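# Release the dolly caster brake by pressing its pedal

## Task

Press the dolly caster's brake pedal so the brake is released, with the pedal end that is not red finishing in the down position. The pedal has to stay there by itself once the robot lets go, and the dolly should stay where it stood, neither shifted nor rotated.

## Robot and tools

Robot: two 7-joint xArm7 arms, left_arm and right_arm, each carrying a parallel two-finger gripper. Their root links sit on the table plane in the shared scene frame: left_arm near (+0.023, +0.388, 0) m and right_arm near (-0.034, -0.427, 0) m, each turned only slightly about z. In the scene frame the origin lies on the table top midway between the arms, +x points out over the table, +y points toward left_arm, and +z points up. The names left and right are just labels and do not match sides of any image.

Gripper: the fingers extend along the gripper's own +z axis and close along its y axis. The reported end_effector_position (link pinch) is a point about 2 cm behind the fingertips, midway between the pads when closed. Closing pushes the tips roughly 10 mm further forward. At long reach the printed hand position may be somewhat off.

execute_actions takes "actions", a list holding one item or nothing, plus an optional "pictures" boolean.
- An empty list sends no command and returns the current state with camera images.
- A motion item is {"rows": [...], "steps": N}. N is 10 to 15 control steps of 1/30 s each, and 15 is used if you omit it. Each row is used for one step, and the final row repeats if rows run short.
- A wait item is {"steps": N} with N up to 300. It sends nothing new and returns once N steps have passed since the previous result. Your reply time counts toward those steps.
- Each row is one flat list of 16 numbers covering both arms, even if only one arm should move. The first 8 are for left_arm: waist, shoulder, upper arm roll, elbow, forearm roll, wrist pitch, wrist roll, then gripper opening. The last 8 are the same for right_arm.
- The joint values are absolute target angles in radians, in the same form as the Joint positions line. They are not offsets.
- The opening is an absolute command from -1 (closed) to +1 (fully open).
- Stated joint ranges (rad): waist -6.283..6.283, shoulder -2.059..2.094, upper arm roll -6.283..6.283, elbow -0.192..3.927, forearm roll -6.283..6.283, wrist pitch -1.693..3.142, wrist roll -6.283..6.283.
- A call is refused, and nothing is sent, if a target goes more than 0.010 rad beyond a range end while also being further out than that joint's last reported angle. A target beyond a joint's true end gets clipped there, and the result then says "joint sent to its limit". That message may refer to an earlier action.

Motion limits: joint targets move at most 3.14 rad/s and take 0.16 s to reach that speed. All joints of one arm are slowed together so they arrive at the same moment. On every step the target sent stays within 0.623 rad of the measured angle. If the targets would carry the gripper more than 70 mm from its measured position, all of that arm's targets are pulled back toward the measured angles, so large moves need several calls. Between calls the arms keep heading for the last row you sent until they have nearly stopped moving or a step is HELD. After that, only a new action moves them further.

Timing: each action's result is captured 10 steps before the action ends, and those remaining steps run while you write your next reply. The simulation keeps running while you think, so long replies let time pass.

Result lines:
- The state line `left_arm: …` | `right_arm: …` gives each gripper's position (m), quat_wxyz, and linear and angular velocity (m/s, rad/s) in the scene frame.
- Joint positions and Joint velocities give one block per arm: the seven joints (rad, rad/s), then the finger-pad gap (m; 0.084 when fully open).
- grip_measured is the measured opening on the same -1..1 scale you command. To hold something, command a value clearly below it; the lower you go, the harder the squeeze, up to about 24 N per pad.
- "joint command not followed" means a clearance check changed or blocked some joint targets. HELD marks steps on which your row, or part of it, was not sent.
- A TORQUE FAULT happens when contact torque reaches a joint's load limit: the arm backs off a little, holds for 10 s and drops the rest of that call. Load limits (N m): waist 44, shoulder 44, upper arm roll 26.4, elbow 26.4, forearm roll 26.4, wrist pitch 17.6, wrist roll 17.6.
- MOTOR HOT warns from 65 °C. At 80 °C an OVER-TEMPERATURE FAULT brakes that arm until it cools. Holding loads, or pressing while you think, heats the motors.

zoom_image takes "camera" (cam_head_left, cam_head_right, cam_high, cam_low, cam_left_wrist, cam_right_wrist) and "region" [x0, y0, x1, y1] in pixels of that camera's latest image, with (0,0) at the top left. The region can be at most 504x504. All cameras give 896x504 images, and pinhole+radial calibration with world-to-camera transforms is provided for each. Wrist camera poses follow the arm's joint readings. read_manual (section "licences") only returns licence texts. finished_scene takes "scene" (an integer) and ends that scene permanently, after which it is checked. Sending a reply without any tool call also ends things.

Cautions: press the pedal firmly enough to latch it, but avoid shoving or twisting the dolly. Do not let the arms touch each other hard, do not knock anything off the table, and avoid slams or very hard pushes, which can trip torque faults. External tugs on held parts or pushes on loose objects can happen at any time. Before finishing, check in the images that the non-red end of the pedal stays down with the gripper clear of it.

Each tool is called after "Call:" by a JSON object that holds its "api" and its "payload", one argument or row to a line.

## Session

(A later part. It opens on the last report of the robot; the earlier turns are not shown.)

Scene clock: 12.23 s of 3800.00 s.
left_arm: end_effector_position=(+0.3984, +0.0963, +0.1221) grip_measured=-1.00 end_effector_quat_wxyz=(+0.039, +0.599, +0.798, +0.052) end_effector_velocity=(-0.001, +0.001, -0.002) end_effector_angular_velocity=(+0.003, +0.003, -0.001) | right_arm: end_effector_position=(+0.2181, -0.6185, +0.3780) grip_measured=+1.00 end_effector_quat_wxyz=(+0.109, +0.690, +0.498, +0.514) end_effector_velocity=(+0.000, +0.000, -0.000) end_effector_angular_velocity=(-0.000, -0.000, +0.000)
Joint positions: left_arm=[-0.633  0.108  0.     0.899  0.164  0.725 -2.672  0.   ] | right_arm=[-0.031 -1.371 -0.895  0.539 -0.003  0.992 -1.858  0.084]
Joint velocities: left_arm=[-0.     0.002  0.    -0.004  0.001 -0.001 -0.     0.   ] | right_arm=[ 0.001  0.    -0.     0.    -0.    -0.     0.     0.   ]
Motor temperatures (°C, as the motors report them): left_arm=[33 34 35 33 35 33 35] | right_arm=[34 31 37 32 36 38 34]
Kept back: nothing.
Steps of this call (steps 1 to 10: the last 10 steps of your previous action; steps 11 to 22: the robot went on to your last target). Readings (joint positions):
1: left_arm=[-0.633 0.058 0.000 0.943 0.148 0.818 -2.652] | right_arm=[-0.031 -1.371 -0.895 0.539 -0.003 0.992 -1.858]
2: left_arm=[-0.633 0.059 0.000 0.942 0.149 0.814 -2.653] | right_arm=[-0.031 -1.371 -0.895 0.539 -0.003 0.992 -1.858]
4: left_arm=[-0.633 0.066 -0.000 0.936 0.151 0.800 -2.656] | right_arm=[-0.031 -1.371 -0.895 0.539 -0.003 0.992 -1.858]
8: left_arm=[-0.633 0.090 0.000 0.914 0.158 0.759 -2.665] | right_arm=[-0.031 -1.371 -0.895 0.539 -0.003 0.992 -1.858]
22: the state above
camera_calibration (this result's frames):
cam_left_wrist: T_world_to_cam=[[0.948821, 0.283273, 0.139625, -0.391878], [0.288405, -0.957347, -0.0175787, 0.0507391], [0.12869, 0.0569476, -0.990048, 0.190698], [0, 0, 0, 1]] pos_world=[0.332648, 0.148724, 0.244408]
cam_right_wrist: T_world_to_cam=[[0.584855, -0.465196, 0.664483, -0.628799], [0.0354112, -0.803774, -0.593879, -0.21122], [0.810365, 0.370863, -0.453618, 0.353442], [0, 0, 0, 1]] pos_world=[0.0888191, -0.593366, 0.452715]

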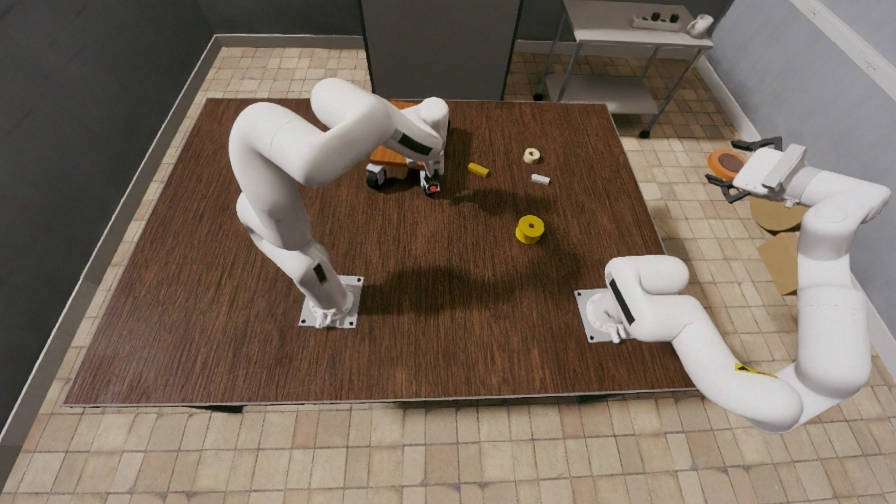

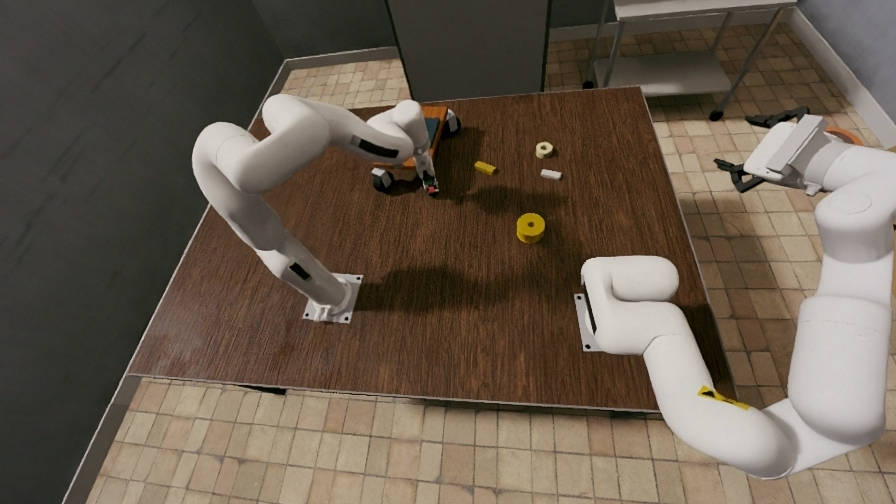

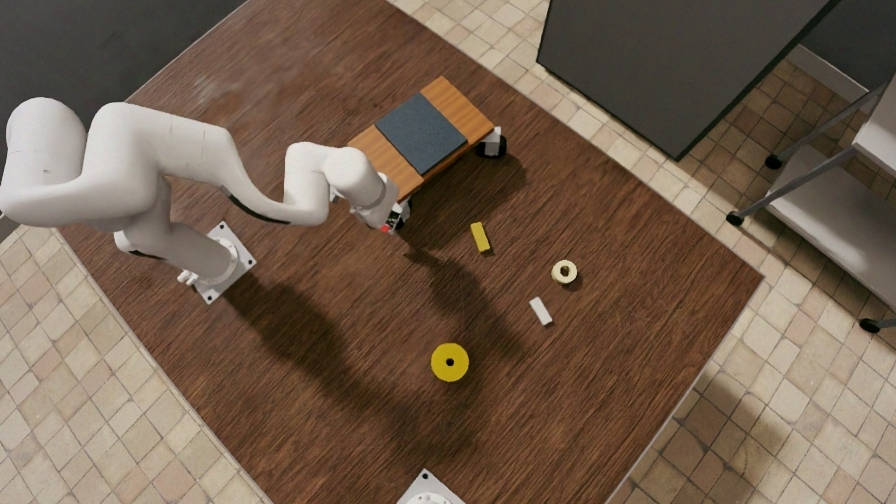

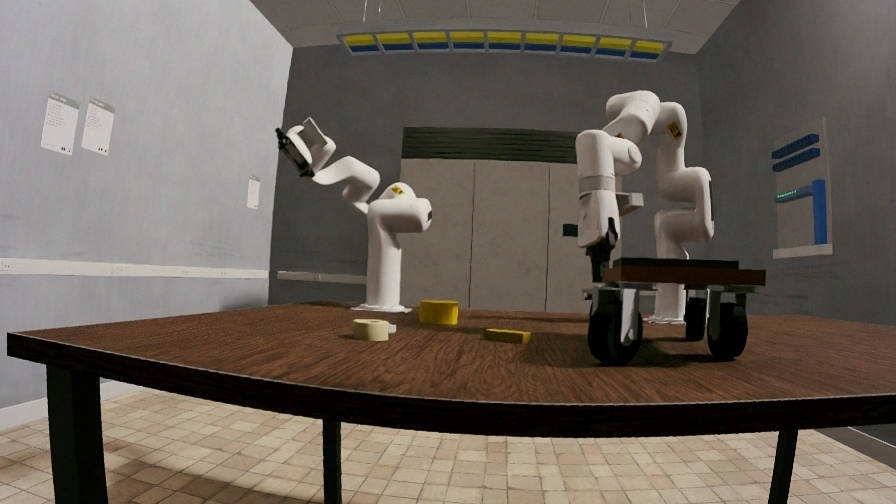

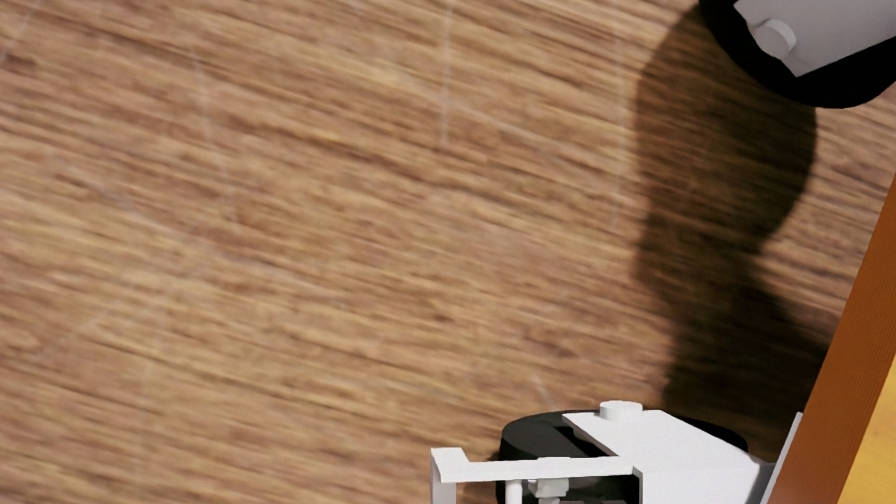

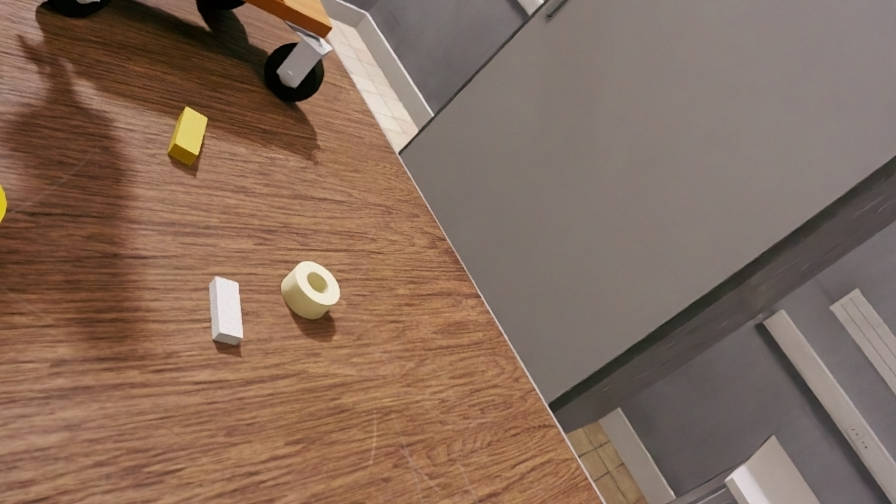

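Call:
{"api": "execute_actions", "payload": {
  "actions": [
    {"rows":[[-0.6337,0.1118,0,0.8968,0.1647,0.7162,-2.673,-1,-0.031,-1.371,-0.895,0.539,-0.003,0.992,-1.858,1],[-0.6335,0.1138,0,0.896,0.1653,0.7134,-2.674,-1,-0.031,-1.371,-0.895,0.539,-0.003,0.992,-1.858,1],[-0.6334,0.1157,0,0.8951,0.1659,0.7107,-2.675,-1,-0.031,-1.371,-0.895,0.539,-0.003,0.992,-1.858,1],[-0.6333,0.1177,0,0.8943,0.1665,0.7079,-2.675,-1,-0.031,-1.371,-0.895,0.539,-0.003,0.992,-1.858,1],[-0.6332,0.1197,0,0.8934,0.167,0.7051,-2.676,-1,-0.031,-1.371,-0.895,0.539,-0.003,0.992,-1.858,1],[-0.6331,0.1216,0,0.8926,0.1676,0.7024,-2.677,-1,-0.031,-1.371,-0.895,0.539,-0.003,0.992,-1.858,1],[-0.6329,0.1236,0,0.8917,0.1682,0.6996,-2.677,-1,-0.031,-1.371,-0.895,0.539,-0.003,0.992,-1.858,1],[-0.6328,0.1255,0,0.8909,0.1687,0.6969,-2.678,-1,-0.031,-1.371,-0.895,0.539,-0.003,0.992,-1.858,1],[-0.6327,0.1275,0,0.89,0.1693,0.6941,-2.678,-1,-0.031,-1.371,-0.895,0.539,-0.003,0.992,-1.858,1],[-0.6326,0.1295,0,0.8892,0.1699,0.6913,-2.679,-1,-0.031,-1.371,-0.895,0.539,-0.003,0.992,-1.858,1],[-0.6325,0.1314,0,0.8883,0.1704,0.6886,-2.68,-1,-0.031,-1.371,-0.895,0.539,-0.003,0.992,-1.858,1],[-0.6323,0.1334,0,0.8875,0.171,0.6858,-2.68,-1,-0.031,-1.371,-0.895,0.539,-0.003,0.992,-1.858,1]],"steps":12}
  ]
}}

Call:
{"api": "execute_actions", "payload": {
  "actions": [
    {"steps":20}
  ],
  "pictures": true
}}

Call:
{"api": "zoom_image", "payload": {
  "camera": "cam_low",
  "region": [570, 240, 640, 310]
}}

Call:
{"api": "zoom_image", "payload": {
  "camera": "cam_head_right",
  "region": [400, 145, 460, 205]
}}

Scene clock: 13.57 s of 3800.00 s.
left_arm: end_effector_position=(+0.3985, +0.0961, +0.1217) grip_measured=-1.00 end_effector_quat_wxyz=(+0.040, +0.599, +0.798, +0.052) end_effector_velocity=(+0.004, -0.009, -0.011) end_effector_angular_velocity=(-0.022, -0.022, -0.008) | right_arm: end_effector_position=(+0.2181, -0.6185, +0.3780) grip_measured=+1.00 end_effector_quat_wxyz=(+0.109, +0.690, +0.498, +0.514) end_effector_velocity=(+0.000, +0.000, +0.000) end_effector_angular_velocity=(-0.001, -0.001, -0.000)
Joint positions: left_arm=[-0.633  0.109  0.     0.898  0.164  0.723 -2.672  0.   ] | right_arm=[-0.031 -1.371 -0.895  0.539 -0.003  0.992 -1.858  0.084]
Joint velocities: left_arm=[-0.005  0.029  0.001 -0.009  0.008 -0.068 -0.01   0.   ] | right_arm=[-0.    -0.     0.    -0.001 -0.    -0.001 -0.    -0.   ]
Motor temperatures (°C, as the motors report them): left_arm=[33 34 35 33 35 33 35] | right_arm=[34 31 37 32 36 38 34]
Steps of this call (steps 1 to 15: the robot went on to your last target; steps 16 to 38: nothing new was sent; steps 39 to 40: the first 2 steps of this action). Readings (joint positions):
39: left_arm=[-0.633 0.108 0.000 0.898 0.164 0.725 -2.672] | right_arm=[-0.031 -1.371 -0.895 0.539 -0.003 0.992 -1.858]
40: the state above

Scene clock: 14.23 s of 3800.00 s.
left_arm: end_effector_position=(+0.3986, +0.0954, +0.1090) grip_measured=-1.00 end_effector_quat_wxyz=(+0.040, +0.599, +0.798, +0.052) end_effector_velocity=(-0.000, -0.001, -0.000) end_effector_angular_velocity=(-0.001, +0.000, -0.000) | right_arm: end_effector_position=(+0.2181, -0.6185, +0.3780) grip_measured=+1.00 end_effector_quat_wxyz=(+0.109, +0.690, +0.498, +0.514) end_effector_velocity=(-0.000, +0.000, -0.000) end_effector_angular_velocity=(+0.001, +0.001, +0.001)
Joint positions: left_arm=[-0.632  0.133  0.     0.887  0.171  0.686 -2.68   0.   ] | right_arm=[-0.031 -1.371 -0.895  0.539 -0.003  0.992 -1.858  0.084]
Joint velocities: left_arm=[-0.     0.001 -0.001  0.    -0.001 -0.001 -0.     0.   ] | right_arm=[ 0.    -0.    -0.001 -0.    -0.     0.001 -0.     0.   ]
Motor temperatures (°C, as the motors report them): left_arm=[33 34 35 33 35 33 35] | right_arm=[34 31 37 32 36 38 34]
Kept back: nothing.
Steps of this call (steps 1 to 10: the last 10 steps of your previous action; steps 11 to 20: the robot went on to your last target). Readings (joint positions):
1: left_arm=[-0.633 0.110 0.000 0.898 0.164 0.720 -2.673] | right_arm=[-0.031 -1.371 -0.895 0.539 -0.003 0.992 -1.858]
2: left_arm=[-0.633 0.111 -0.000 0.897 0.165 0.717 -2.673] | right_arm=[-0.031 -1.371 -0.895 0.539 -0.003 0.992 -1.858]
4: left_arm=[-0.633 0.115 -0.000 0.895 0.166 0.712 -2.675] | right_arm=[-0.031 -1.371 -0.895 0.539 -0.003 0.992 -1.858]
8: left_arm=[-0.633 0.123 -0.000 0.892 0.168 0.700 -2.677] | right_arm=[-0.031 -1.371 -0.895 0.539 -0.003 0.992 -1.858]
20: the state above
camera_calibration (this result's frames):
cam_left_wrist: T_world_to_cam=[[0.948997, 0.282105, 0.140785, -0.390061], [0.287037, -0.957792, -0.0156217, 0.0499358], [0.130436, 0.0552354, -0.989917, 0.17724], [0, 0, 0, 1]] pos_world=[0.332715, 0.148077, 0.231148]
cam_right_wrist: T_world_to_cam=[[0.584855, -0.465195, 0.664483, -0.628799], [0.0354114, -0.803775, -0.593879, -0.21122], [0.810365, 0.370863, -0.453618, 0.353442], [0, 0, 0, 1]] pos_world=[0.0888191, -0.593366, 0.452715]

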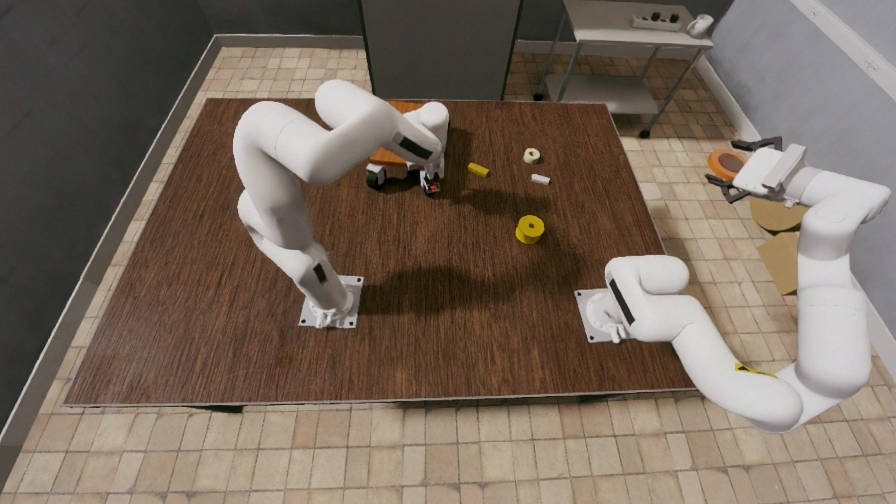

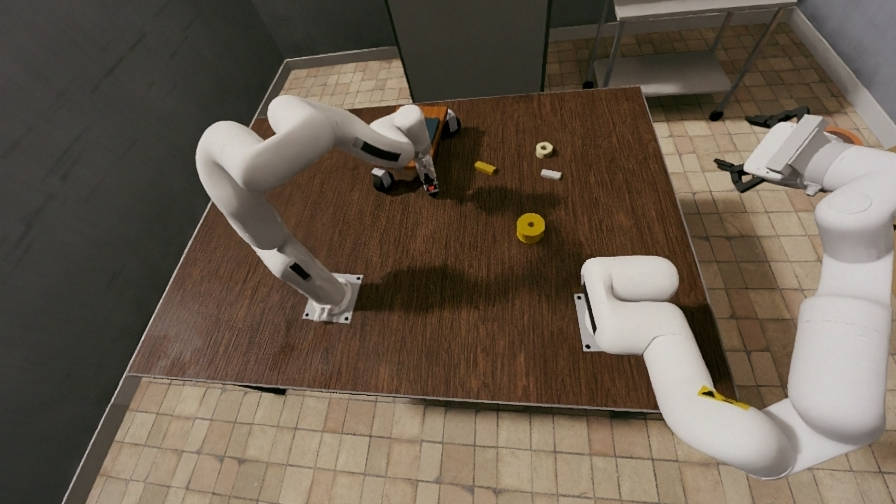

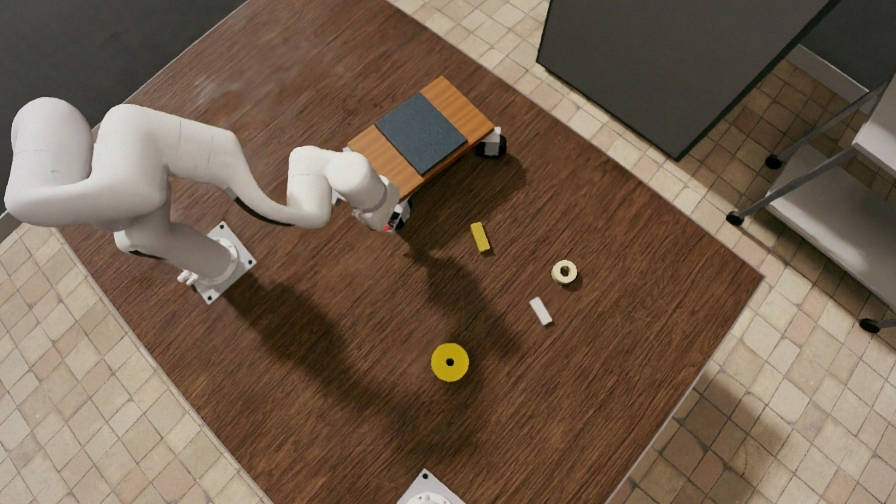

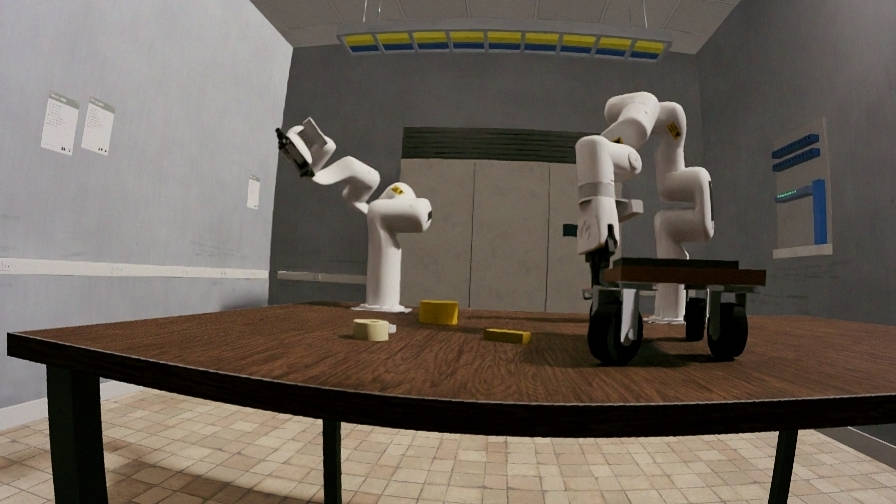

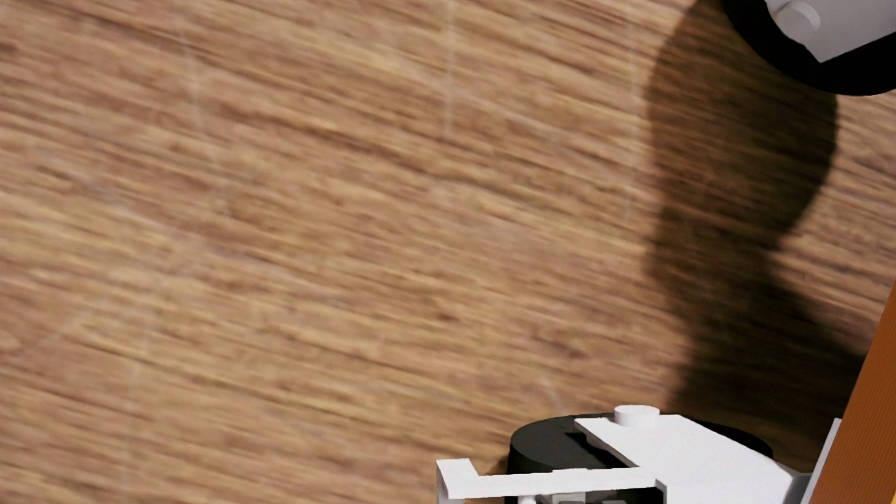

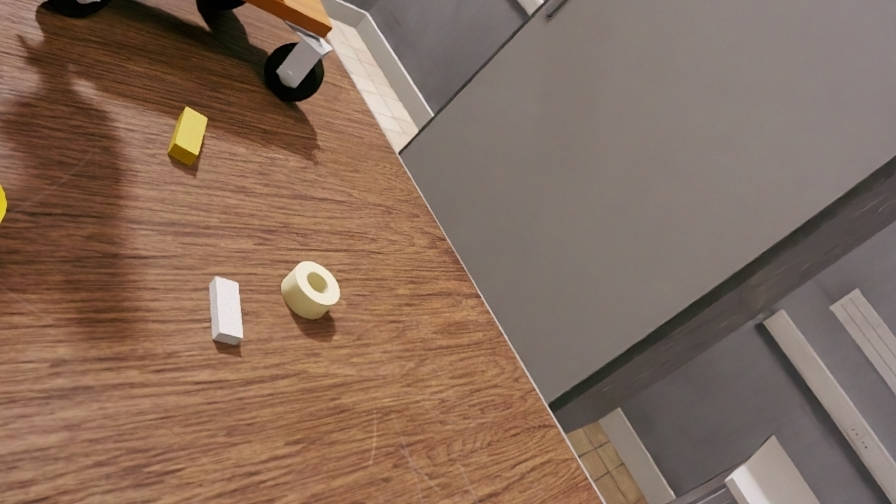

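Region (570, 240, 640, 310) of cam_low's 896x504 image, scaled by 7.200, with more detail than that image has.

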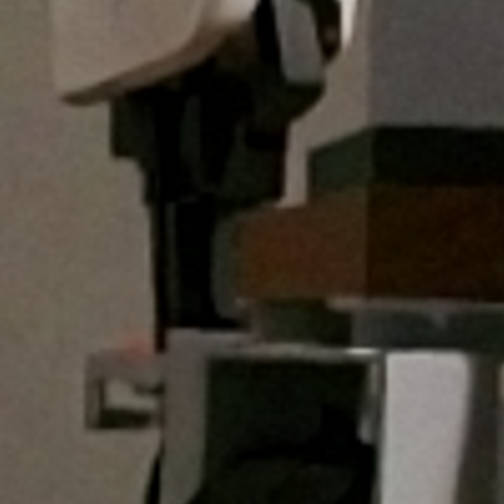

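Region (400, 145, 460, 205) of cam_head_right's 896x504 image, scaled by 8.400, with more detail than that image has.

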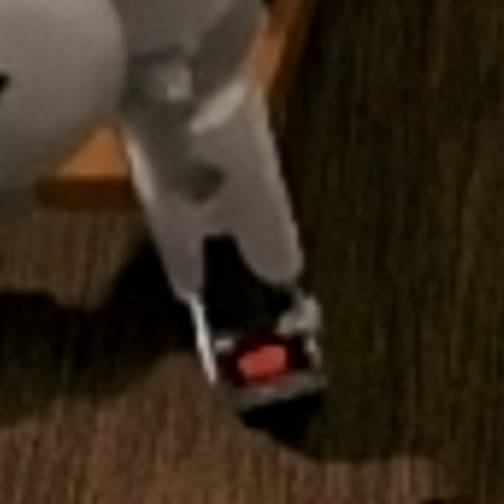

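The red end appears to have snapped up. Retracting to verify.

Call:
{"api": "execute_actions", "payload": {
  "actions": [
    {"rows":[[-0.6327,0.1275,0,0.89,0.1693,0.6941,-2.678,-1,-0.031,-1.371,-0.895,0.539,-0.003,0.992,-1.858,1],[-0.6331,0.1216,0,0.8926,0.1676,0.7024,-2.677,-1,-0.031,-1.371,-0.895,0.539,-0.003,0.992,-1.858,1],[-0.6334,0.1157,0,0.8951,0.1659,0.7107,-2.675,-1,-0.031,-1.371,-0.895,0.539,-0.003,0.992,-1.858,1],[-0.6337,0.1079,0,0.8985,0.1636,0.722,-2.672,-1,-0.031,-1.371,-0.895,0.539,-0.003,0.992,-1.858,1],[-0.6337,0.0953,0,0.9097,0.16,0.7485,-2.667,-1,-0.031,-1.371,-0.895,0.539,-0.003,0.992,-1.858,1],[-0.6337,0.0827,0,0.921,0.156,0.772,-2.662,-1,-0.031,-1.371,-0.895,0.539,-0.003,0.992,-1.858,1],[-0.6337,0.070,0,0.932,0.152,0.7956,-2.657,-1,-0.031,-1.371,-0.895,0.539,-0.003,0.992,-1.858,1],[-0.6337,0.0574,0,0.9432,0.1484,0.8191,-2.652,-1,-0.031,-1.371,-0.895,0.539,-0.003,0.992,-1.858,1],[-0.6337,0.045,0,0.956,0.145,0.845,-2.647,-1,-0.031,-1.371,-0.895,0.539,-0.003,0.992,-1.858,1],[-0.6337,0.033,0,0.969,0.142,0.87,-2.642,-1,-0.031,-1.371,-0.895,0.539,-0.003,0.992,-1.858,1],[-0.6337,0.021,0,0.982,0.139,0.895,-2.637,-1,-0.031,-1.371,-0.895,0.539,-0.003,0.992,-1.858,1],[-0.6337,0.012,0,0.995,0.136,0.915,-2.633,-1,-0.031,-1.371,-0.895,0.539,-0.003,0.992,-1.858,1]],"steps":12}
  ]
}}

Call:
{"api": "execute_actions", "payload": {
  "actions": [
    {"steps":20}
  ],
  "pictures": true
}}

Call:
{"api": "zoom_image", "payload": {
  "camera": "cam_low",
  "region": [570, 240, 640, 310]
}}

Call:
{"api": "zoom_image", "payload": {
  "camera": "cam_high",
  "region": [350, 170, 430, 250]
}}

Scene clock: 15.17 s of 3800.00 s.
left_arm: end_effector_position=(+0.3984, +0.0955, +0.1095) grip_measured=-1.00 end_effector_quat_wxyz=(+0.040, +0.599, +0.798, +0.052) end_effector_velocity=(-0.007, +0.007, +0.016) end_effector_angular_velocity=(+0.023, +0.025, +0.003) | right_arm: end_effector_position=(+0.2181, -0.6185, +0.3780) grip_measured=+1.00 end_effector_quat_wxyz=(+0.109, +0.690, +0.498, +0.514) end_effector_velocity=(-0.000, +0.000, -0.000) end_effector_angular_velocity=(+0.001, +0.000, +0.000)
Joint positions: left_arm=[-0.632  0.132  0.     0.888  0.171  0.688 -2.68   0.   ] | right_arm=[-0.031 -1.371 -0.895  0.539 -0.003  0.992 -1.858  0.084]
Joint velocities: left_arm=[-0.003 -0.042  0.001  0.011 -0.015  0.086  0.016  0.   ] | right_arm=[-0. -0. -0. -0.  0.  0. -0. -0.]
Motor temperatures (°C, as the motors report them): left_arm=[33 34 35 33 35 33 35] | right_arm=[34 31 37 32 36 38 34]
Steps of this call (steps 1 to 15: the robot went on to your last target; steps 16 to 26: nothing new was sent; steps 27 to 28: the first 2 steps of this action). Readings (joint positions):
27: left_arm=[-0.632 0.133 0.000 0.888 0.171 0.686 -2.680] | right_arm=[-0.031 -1.371 -0.895 0.539 -0.003 0.992 -1.858]
28: the state above

Scene clock: 15.83 s of 3800.00 s.
left_arm: end_effector_position=(+0.4013, +0.0970, +0.1879) grip_measured=-1.00 end_effector_quat_wxyz=(+0.038, +0.599, +0.798, +0.052) end_effector_velocity=(-0.001, +0.001, +0.002) end_effector_angular_velocity=(+0.005, +0.007, +0.000) | right_arm: end_effector_position=(+0.2181, -0.6185, +0.3780) grip_measured=+1.00 end_effector_quat_wxyz=(+0.109, +0.690, +0.498, +0.514) end_effector_velocity=(-0.000, +0.000, +0.000) end_effector_angular_velocity=(-0.000, -0.000, -0.000)
Joint positions: left_arm=[-0.634  0.013  0.     0.993  0.136  0.914 -2.633  0.   ] | right_arm=[-0.031 -1.371 -0.895  0.539 -0.003  0.992 -1.858  0.084]
Joint velocities: left_arm=[-0.    -0.001 -0.     0.006 -0.002  0.015  0.002  0.   ] | right_arm=[-0.001 -0.     0.001 -0.     0.     0.    -0.    -0.   ]
Motor temperatures (°C, as the motors report them): left_arm=[33 34 35 33 35 33 35] | right_arm=[34 31 37 32 36 38 34]
Kept back: nothing.
Steps of this call (steps 1 to 10: the last 10 steps of your previous action; steps 11 to 20: the robot went on to your last target). Readings (joint positions):
1: left_arm=[-0.633 0.130 0.000 0.888 0.170 0.692 -2.679] | right_arm=[-0.031 -1.371 -0.895 0.539 -0.003 0.992 -1.858]
2: left_arm=[-0.633 0.127 0.000 0.889 0.169 0.697 -2.678] | right_arm=[-0.031 -1.371 -0.895 0.539 -0.003 0.992 -1.858]
4: left_arm=[-0.633 0.116 0.000 0.895 0.166 0.714 -2.674] | right_arm=[-0.031 -1.371 -0.895 0.539 -0.003 0.992 -1.858]
8: left_arm=[-0.634 0.078 -0.000 0.926 0.154 0.784 -2.660] | right_arm=[-0.031 -1.371 -0.895 0.539 -0.003 0.992 -1.858]
20: the state above
camera_calibration (this result's frames):
cam_left_wrist: T_world_to_cam=[[0.949253, 0.282791, 0.137653, -0.403784], [0.288066, -0.957409, -0.0196193, 0.0521755], [0.126242, 0.0582767, -0.990286, 0.256316], [0, 0, 0, 1]] pos_world=[0.335905, 0.149203, 0.310432]
cam_right_wrist: T_world_to_cam=[[0.584855, -0.465195, 0.664483, -0.628799], [0.0354113, -0.803775, -0.593879, -0.21122], [0.810364, 0.370863, -0.453619, 0.353442], [0, 0, 0, 1]] pos_world=[0.0888191, -0.593366, 0.452715]

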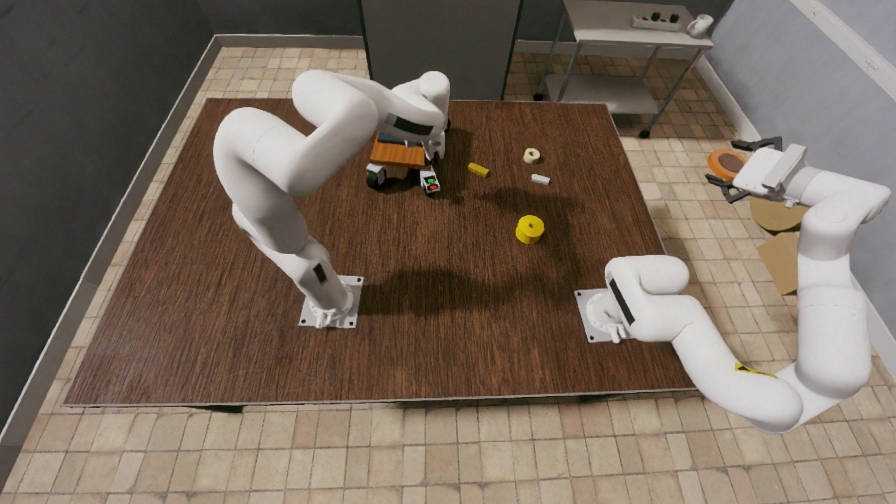

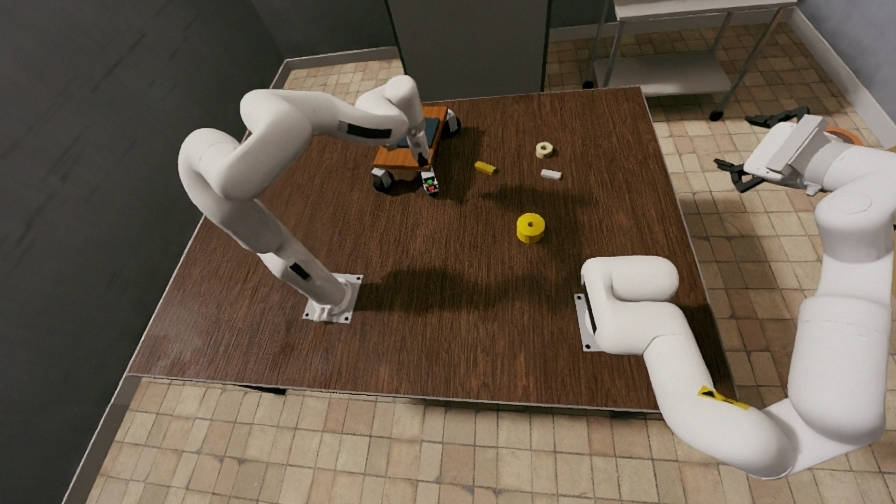

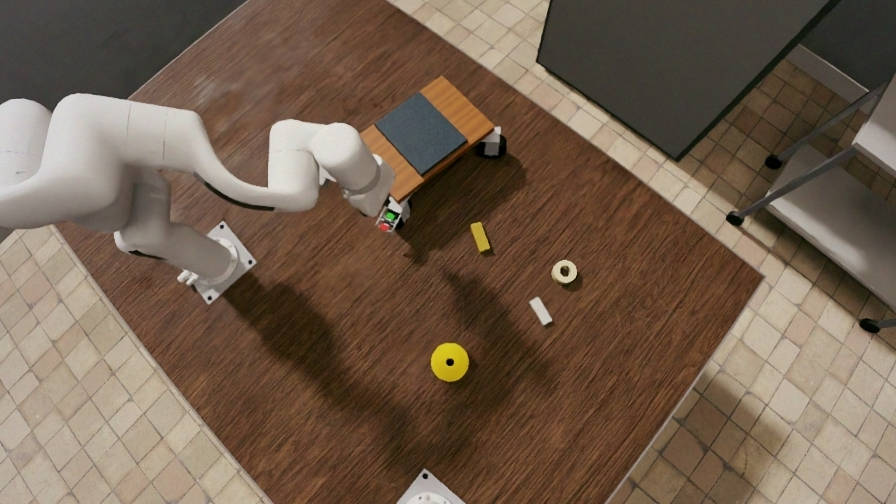

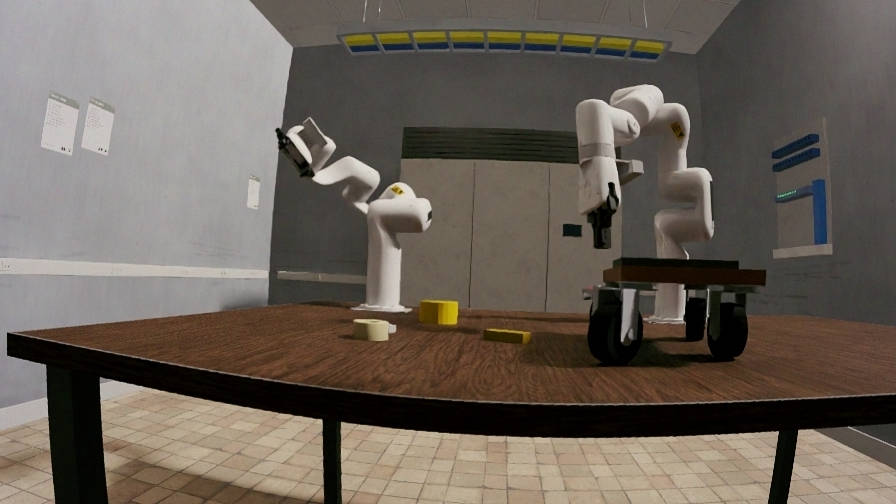

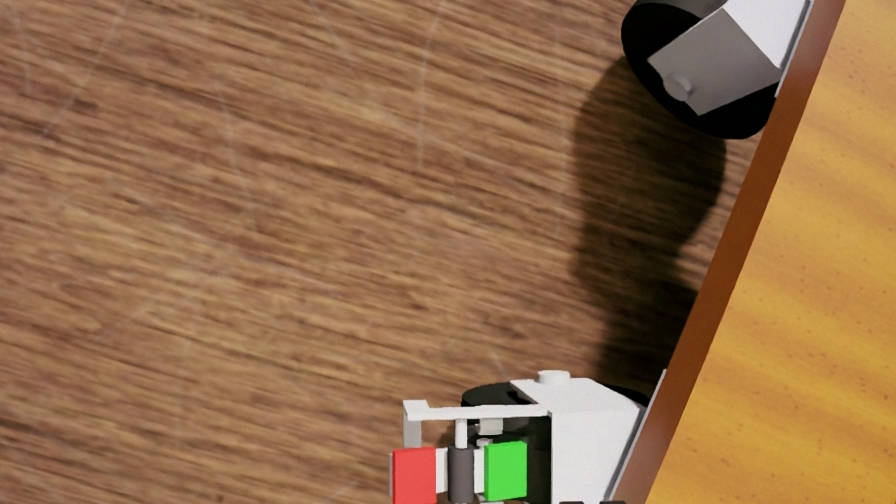

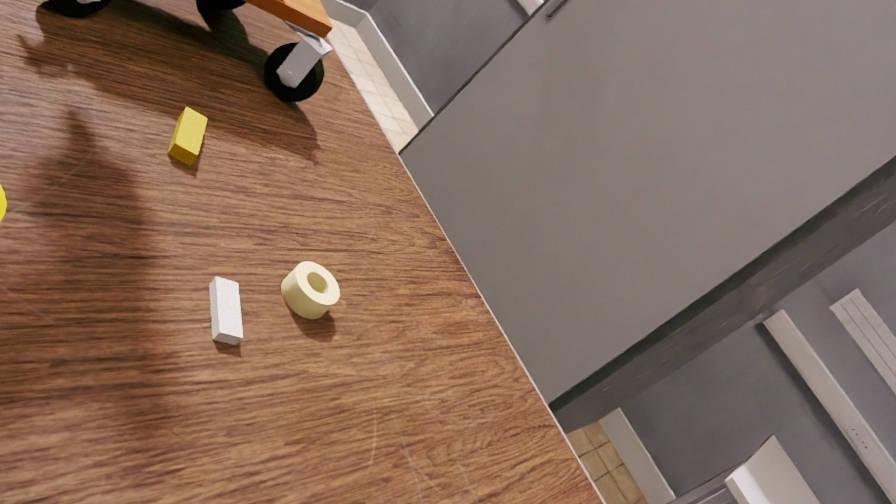

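Region (570, 240, 640, 310) of cam_low's 896x504 image, scaled by 7.200, with more detail than that image has.

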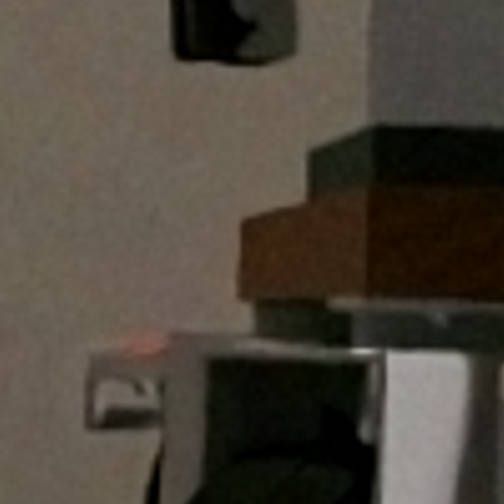

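Region (350, 170, 430, 250) of cam_high's 896x504 image, scaled by 6.300, with more detail than that image has.

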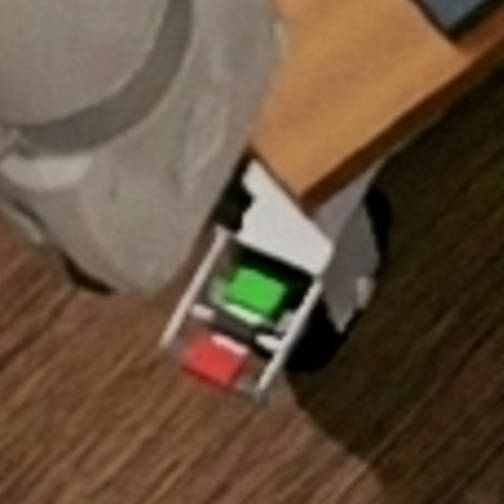

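Call:
{"api": "zoom_image", "payload": {
  "camera": "cam_left_wrist",
  "region": [380, 390, 570, 504]
}}

Region (380, 390, 570, 504) of cam_left_wrist's 896x504 image, scaled by 2.653, with more detail than that image has; it fills the top 302 rows of this view, and the rest is white.

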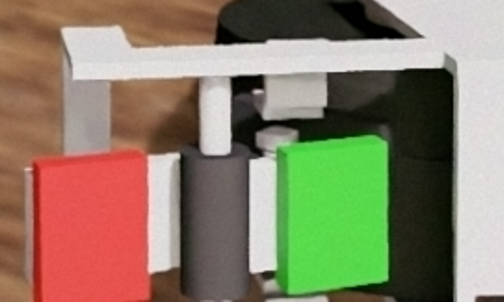

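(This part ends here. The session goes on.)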